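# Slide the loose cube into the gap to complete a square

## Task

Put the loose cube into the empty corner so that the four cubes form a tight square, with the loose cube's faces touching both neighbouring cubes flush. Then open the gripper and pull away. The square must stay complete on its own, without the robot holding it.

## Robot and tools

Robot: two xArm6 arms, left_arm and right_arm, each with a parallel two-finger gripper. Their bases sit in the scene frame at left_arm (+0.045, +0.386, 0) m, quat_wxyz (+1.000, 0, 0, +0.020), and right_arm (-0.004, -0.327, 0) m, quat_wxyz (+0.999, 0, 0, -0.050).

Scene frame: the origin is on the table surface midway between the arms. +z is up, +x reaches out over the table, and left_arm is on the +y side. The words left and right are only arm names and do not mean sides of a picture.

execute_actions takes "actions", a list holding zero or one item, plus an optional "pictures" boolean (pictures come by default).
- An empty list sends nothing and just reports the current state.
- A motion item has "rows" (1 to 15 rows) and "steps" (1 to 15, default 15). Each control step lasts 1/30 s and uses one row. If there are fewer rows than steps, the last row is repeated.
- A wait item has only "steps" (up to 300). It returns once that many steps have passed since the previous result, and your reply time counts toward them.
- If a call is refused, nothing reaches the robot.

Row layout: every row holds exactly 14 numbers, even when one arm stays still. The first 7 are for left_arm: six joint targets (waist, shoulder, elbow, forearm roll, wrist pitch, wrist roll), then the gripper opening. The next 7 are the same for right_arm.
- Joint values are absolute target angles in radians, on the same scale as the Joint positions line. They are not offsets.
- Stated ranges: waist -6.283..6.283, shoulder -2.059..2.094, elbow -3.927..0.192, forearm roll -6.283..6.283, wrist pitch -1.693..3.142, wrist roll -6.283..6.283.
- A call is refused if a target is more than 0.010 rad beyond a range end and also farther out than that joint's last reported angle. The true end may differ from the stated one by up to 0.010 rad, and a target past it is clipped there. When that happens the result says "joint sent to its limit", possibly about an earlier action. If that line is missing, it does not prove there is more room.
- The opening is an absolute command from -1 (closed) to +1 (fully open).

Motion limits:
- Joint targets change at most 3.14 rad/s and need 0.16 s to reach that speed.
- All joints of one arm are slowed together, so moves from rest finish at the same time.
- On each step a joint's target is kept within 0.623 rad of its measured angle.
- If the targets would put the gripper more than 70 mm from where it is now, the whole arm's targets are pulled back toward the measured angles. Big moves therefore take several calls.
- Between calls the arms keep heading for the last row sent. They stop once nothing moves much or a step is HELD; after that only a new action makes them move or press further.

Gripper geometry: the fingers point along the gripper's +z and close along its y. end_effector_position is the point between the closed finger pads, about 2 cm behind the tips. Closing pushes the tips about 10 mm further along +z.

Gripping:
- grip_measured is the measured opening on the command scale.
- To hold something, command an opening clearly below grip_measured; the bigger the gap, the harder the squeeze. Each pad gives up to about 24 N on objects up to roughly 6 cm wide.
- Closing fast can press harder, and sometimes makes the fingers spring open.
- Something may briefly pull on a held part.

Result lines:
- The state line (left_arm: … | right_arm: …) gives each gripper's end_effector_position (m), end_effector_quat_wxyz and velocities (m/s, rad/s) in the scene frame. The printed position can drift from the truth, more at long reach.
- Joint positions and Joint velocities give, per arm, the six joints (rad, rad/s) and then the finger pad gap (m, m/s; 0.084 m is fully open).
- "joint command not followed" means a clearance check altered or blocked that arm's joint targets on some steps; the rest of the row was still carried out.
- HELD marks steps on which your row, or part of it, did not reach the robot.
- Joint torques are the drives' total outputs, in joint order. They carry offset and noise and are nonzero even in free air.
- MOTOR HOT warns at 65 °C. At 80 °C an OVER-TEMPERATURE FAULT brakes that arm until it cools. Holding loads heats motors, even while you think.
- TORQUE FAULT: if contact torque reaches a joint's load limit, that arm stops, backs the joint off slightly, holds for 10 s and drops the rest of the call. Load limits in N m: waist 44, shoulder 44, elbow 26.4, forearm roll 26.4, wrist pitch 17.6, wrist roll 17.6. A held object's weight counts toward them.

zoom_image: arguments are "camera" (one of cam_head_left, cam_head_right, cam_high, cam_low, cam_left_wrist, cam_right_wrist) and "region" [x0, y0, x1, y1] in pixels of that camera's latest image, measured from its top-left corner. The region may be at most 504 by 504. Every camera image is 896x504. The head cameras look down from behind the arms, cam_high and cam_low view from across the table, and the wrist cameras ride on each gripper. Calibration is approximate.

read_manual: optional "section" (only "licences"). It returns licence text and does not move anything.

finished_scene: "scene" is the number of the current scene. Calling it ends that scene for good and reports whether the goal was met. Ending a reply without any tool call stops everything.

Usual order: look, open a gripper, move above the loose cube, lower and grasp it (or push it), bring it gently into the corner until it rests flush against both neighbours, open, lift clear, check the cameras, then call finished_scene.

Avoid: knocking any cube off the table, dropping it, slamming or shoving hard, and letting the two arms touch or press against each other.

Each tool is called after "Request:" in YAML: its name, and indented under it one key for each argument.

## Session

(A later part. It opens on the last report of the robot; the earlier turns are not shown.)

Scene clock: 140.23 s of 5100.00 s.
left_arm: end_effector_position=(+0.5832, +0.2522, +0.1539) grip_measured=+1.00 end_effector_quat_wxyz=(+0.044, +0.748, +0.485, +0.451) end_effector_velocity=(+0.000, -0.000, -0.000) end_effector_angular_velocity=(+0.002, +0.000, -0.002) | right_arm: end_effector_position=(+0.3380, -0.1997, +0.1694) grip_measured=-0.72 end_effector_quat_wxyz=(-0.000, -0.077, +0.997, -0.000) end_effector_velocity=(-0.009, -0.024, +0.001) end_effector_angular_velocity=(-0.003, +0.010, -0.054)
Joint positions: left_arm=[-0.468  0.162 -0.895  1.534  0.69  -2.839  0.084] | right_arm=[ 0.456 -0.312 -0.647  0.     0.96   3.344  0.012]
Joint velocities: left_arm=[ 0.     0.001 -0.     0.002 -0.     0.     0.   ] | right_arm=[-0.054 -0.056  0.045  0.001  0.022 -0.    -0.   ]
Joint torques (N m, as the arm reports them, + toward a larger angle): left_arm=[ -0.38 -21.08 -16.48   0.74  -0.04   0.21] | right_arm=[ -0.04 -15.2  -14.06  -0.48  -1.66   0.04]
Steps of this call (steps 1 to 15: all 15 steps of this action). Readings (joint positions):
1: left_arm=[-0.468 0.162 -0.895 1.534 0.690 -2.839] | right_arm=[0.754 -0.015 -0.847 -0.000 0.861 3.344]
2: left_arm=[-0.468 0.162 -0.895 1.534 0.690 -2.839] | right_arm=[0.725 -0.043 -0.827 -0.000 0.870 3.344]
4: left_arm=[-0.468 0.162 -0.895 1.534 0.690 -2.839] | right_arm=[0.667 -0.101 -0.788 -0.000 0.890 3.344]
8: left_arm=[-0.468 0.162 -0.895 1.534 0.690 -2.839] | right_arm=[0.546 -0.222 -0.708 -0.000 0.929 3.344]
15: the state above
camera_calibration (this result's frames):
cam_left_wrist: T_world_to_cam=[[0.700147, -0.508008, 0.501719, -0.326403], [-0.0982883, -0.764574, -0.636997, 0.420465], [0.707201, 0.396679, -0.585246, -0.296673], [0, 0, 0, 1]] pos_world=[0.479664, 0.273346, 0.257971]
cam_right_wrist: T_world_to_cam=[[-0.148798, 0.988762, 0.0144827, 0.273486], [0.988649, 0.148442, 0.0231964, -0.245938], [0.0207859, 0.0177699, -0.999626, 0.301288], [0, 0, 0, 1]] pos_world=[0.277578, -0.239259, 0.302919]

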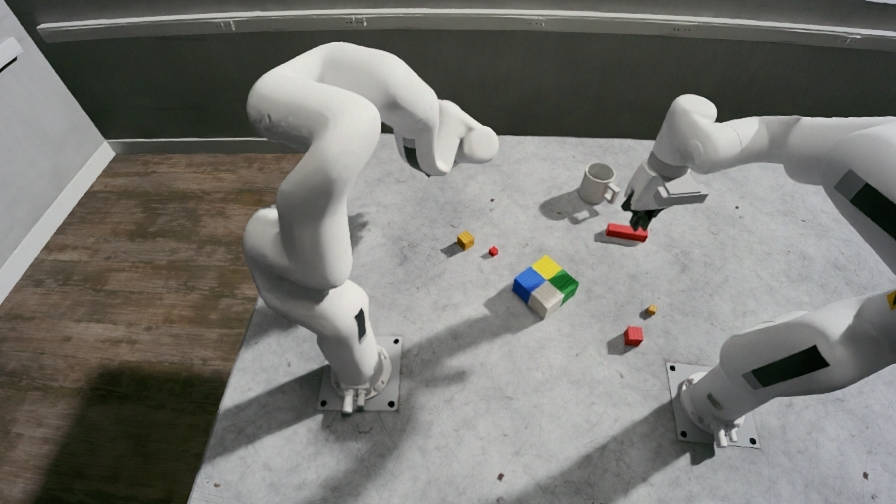

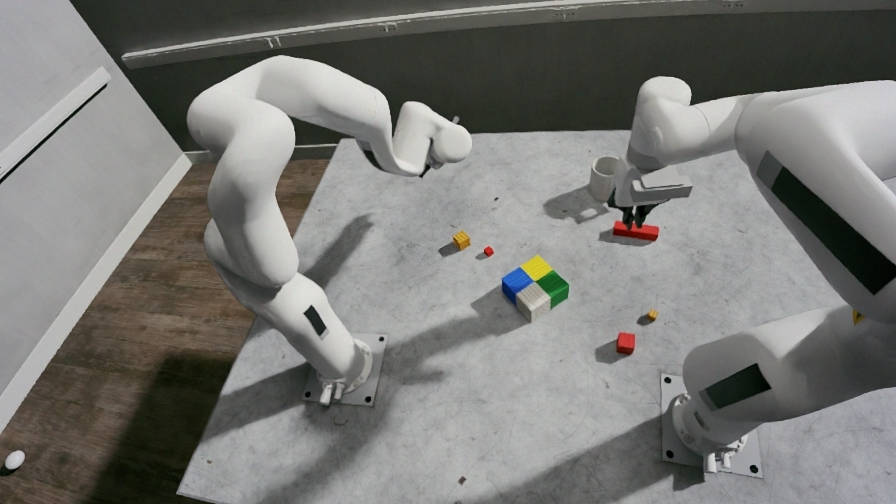

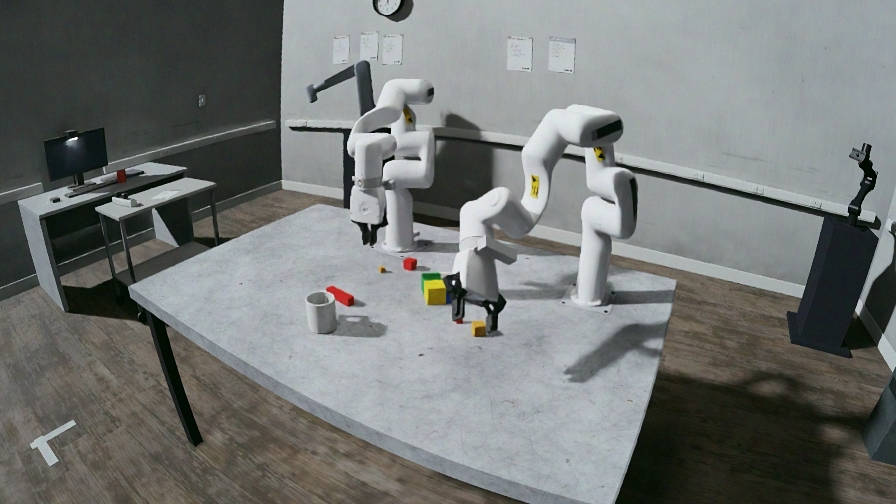

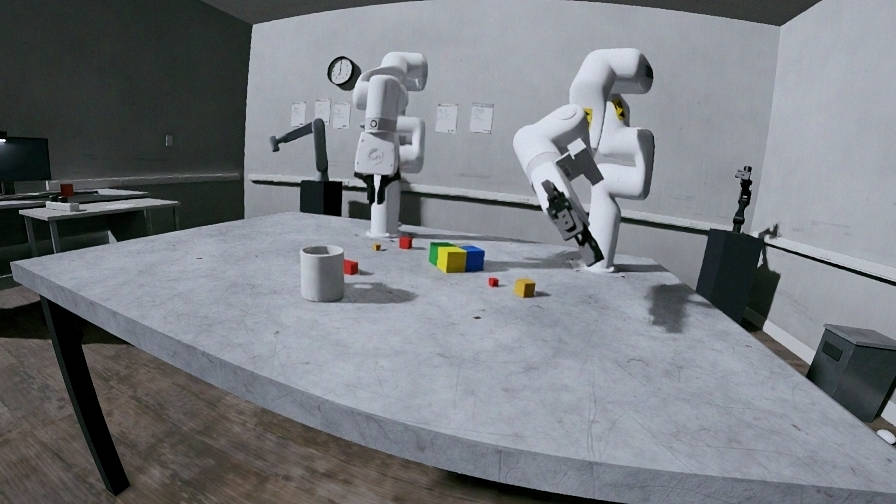

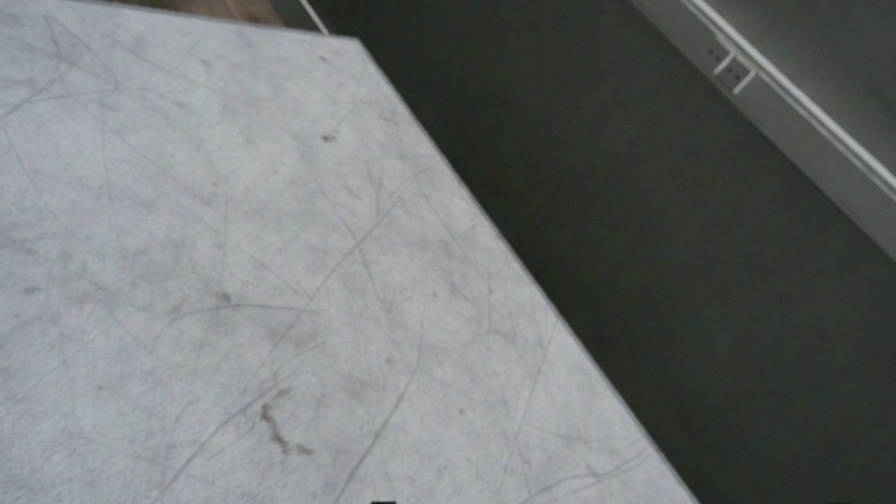

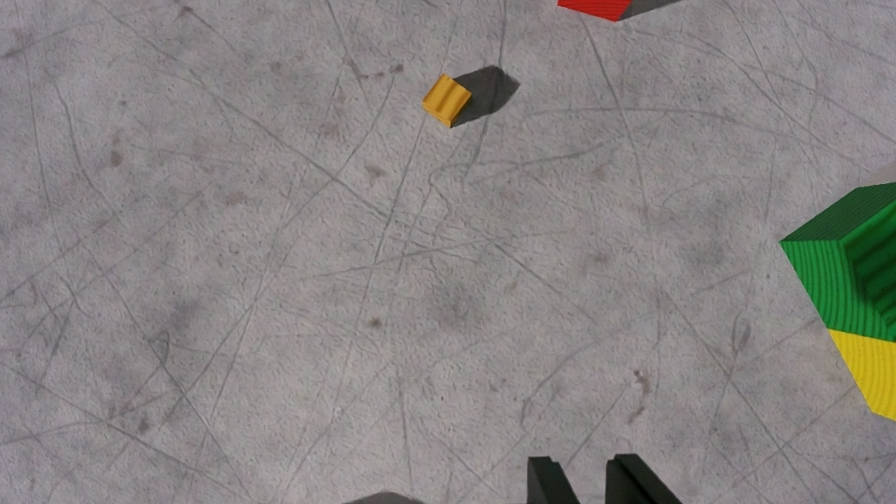

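Request:
execute_actions:
  actions: []

Scene clock: 145.17 s of 5100.00 s.
left_arm: end_effector_position=(+0.5832, +0.2522, +0.1539) grip_measured=+1.00 end_effector_quat_wxyz=(+0.044, +0.748, +0.485, +0.451) end_effector_velocity=(-0.000, +0.000, -0.000) end_effector_angular_velocity=(-0.000, +0.000, -0.000) | right_arm: end_effector_position=(+0.3376, -0.2023, +0.1700) grip_measured=-0.72 end_effector_quat_wxyz=(+0.000, -0.074, +0.997, -0.000) end_effector_velocity=(+0.001, +0.000, +0.000) end_effector_angular_velocity=(+0.000, -0.001, -0.000)
Joint positions: left_arm=[-0.468  0.162 -0.895  1.534  0.69  -2.839  0.084] | right_arm=[ 0.45  -0.318 -0.644  0.     0.961  3.344  0.012]
Joint velocities: left_arm=[ 0.001 -0.     0.     0.    -0.001  0.     0.   ] | right_arm=[-0.    -0.    -0.001 -0.    -0.    -0.     0.   ]
Joint torques (N m, as the arm reports them, + toward a larger angle): left_arm=[ -0.1  -20.99 -16.61   0.76  -0.06   0.16] | right_arm=[  0.04 -16.86 -13.95  -1.15  -1.51  -0.2 ]
Steps of this call (steps 1 to 15: the robot went on to your last target; steps 16 to 90: nothing new was sent; then 1.93 s passed at rest). Readings (joint positions):
1: left_arm=[-0.468 0.162 -0.895 1.534 0.690 -2.839] | right_arm=[0.455 -0.313 -0.646 0.000 0.960 3.344]
2: left_arm=[-0.468 0.162 -0.895 1.534 0.690 -2.839] | right_arm=[0.454 -0.314 -0.645 0.000 0.961 3.344]
4: left_arm=[-0.468 0.162 -0.895 1.534 0.690 -2.839] | right_arm=[0.452 -0.316 -0.645 0.000 0.961 3.344]
8: left_arm=[-0.468 0.162 -0.895 1.534 0.690 -2.839] | right_arm=[0.451 -0.317 -0.644 0.000 0.961 3.344]
90: the state above
All arms were judged still, so your last target was given up. Only a new action makes them travel on or press farther. Fingers that are still opening or closing keep moving.
camera_calibration (this result's frames):
cam_left_wrist: T_world_to_cam=[[0.700147, -0.508008, 0.501719, -0.326403], [-0.098288, -0.764574, -0.636997, 0.420465], [0.707201, 0.396679, -0.585246, -0.296673], [0, 0, 0, 1]] pos_world=[0.479664, 0.273346, 0.257971]
cam_right_wrist: T_world_to_cam=[[-0.142748, 0.989652, 0.0145566, 0.274056], [0.989528, 0.142381, 0.0236854, -0.24676], [0.0213678, 0.0177852, -0.999613, 0.301736], [0, 0, 0, 1]] pos_world=[0.27685, -0.241453, 0.303474]

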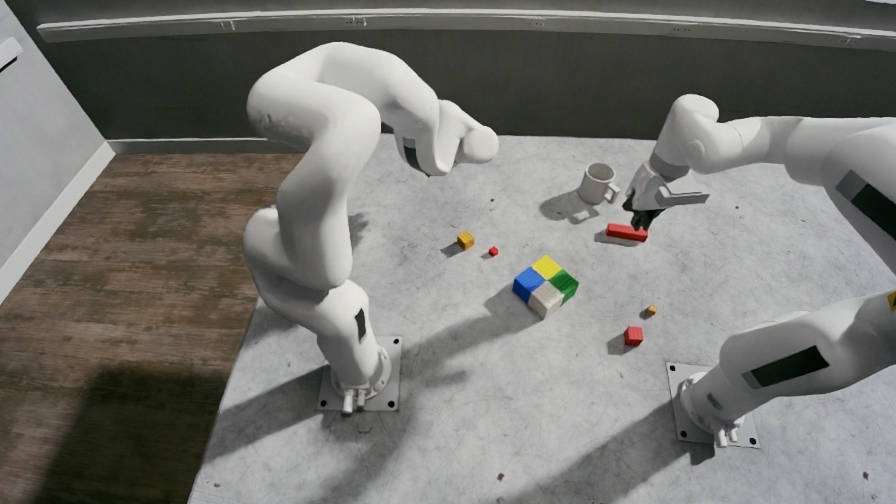

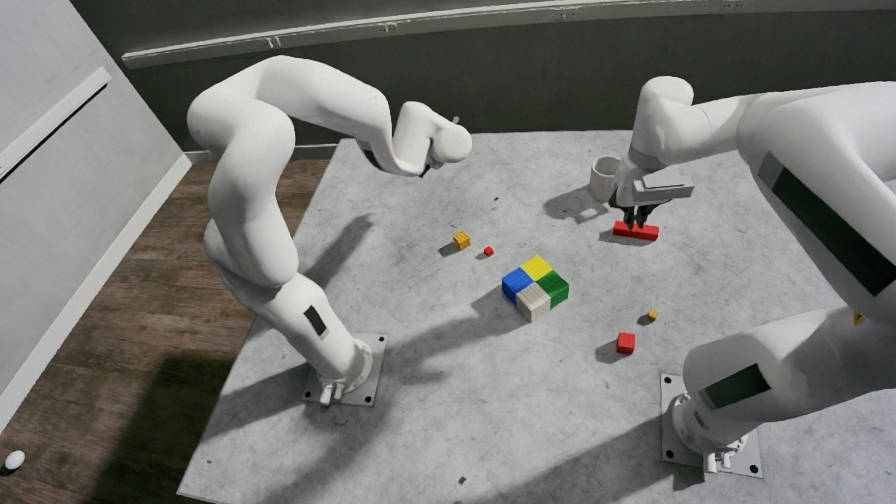

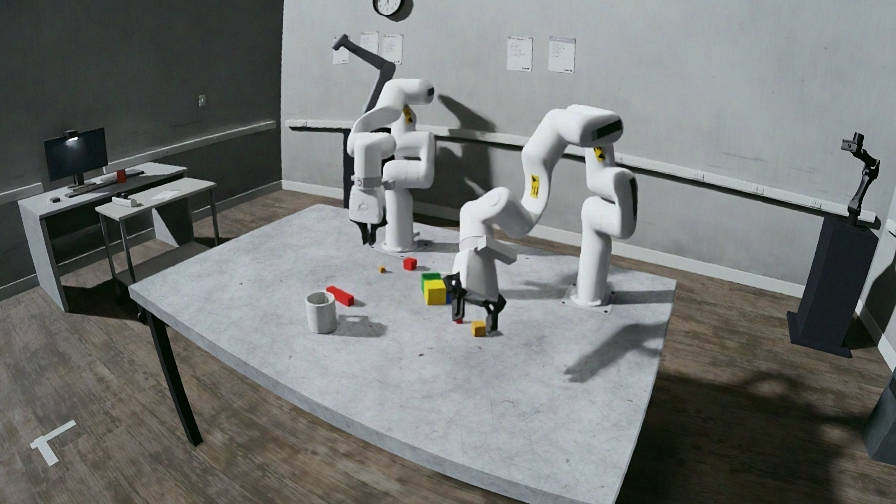

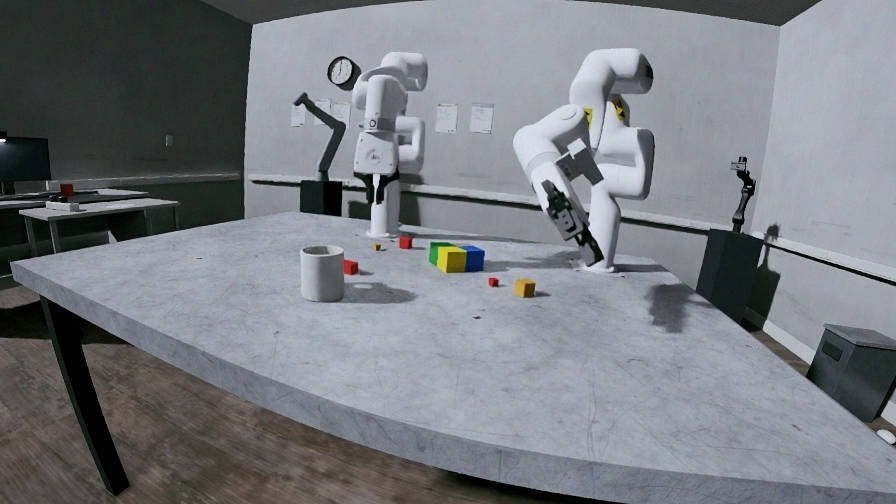

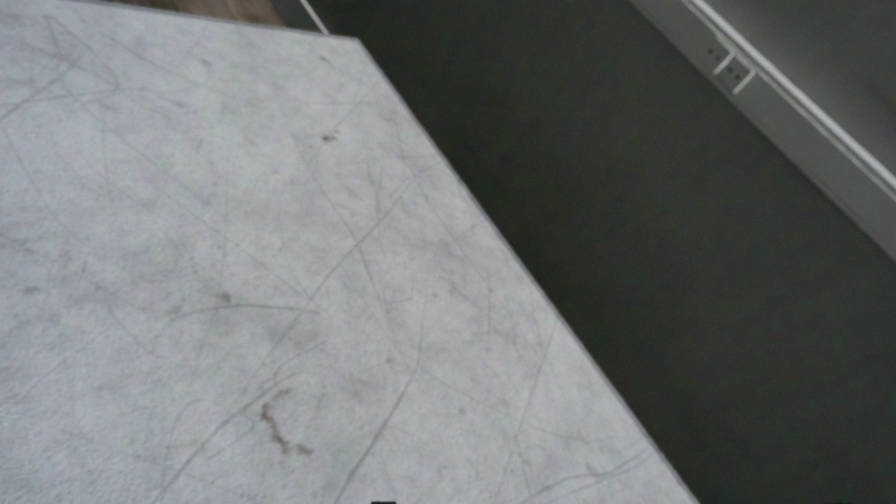

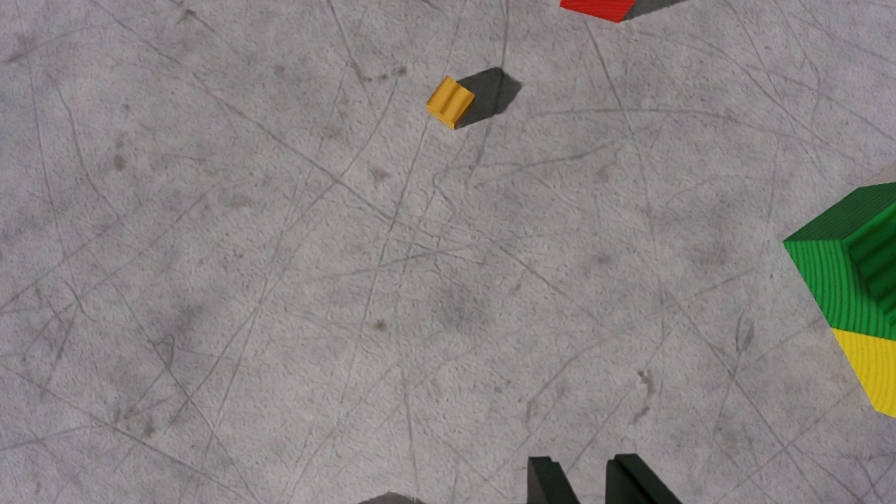

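Request:
zoom_image:
  camera: "cam_head_right"
  region: [490, 245, 585, 330]

Region (490, 245, 585, 330) of cam_head_right's 896x504 image, scaled by 5.305, with more detail than that image has; it fills the top 451 rows of this view, and the rest is white.

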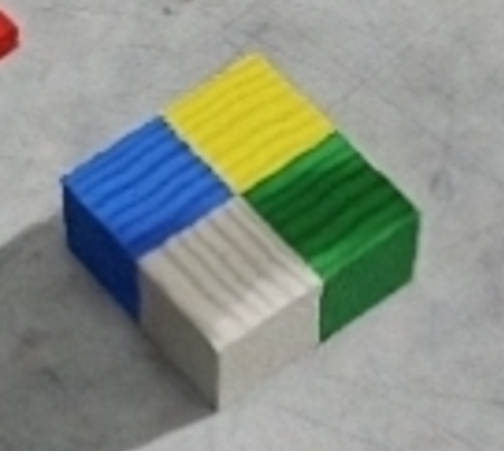

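Request:
finished_scene:
  scene: 2

The scene is finished: the task was done.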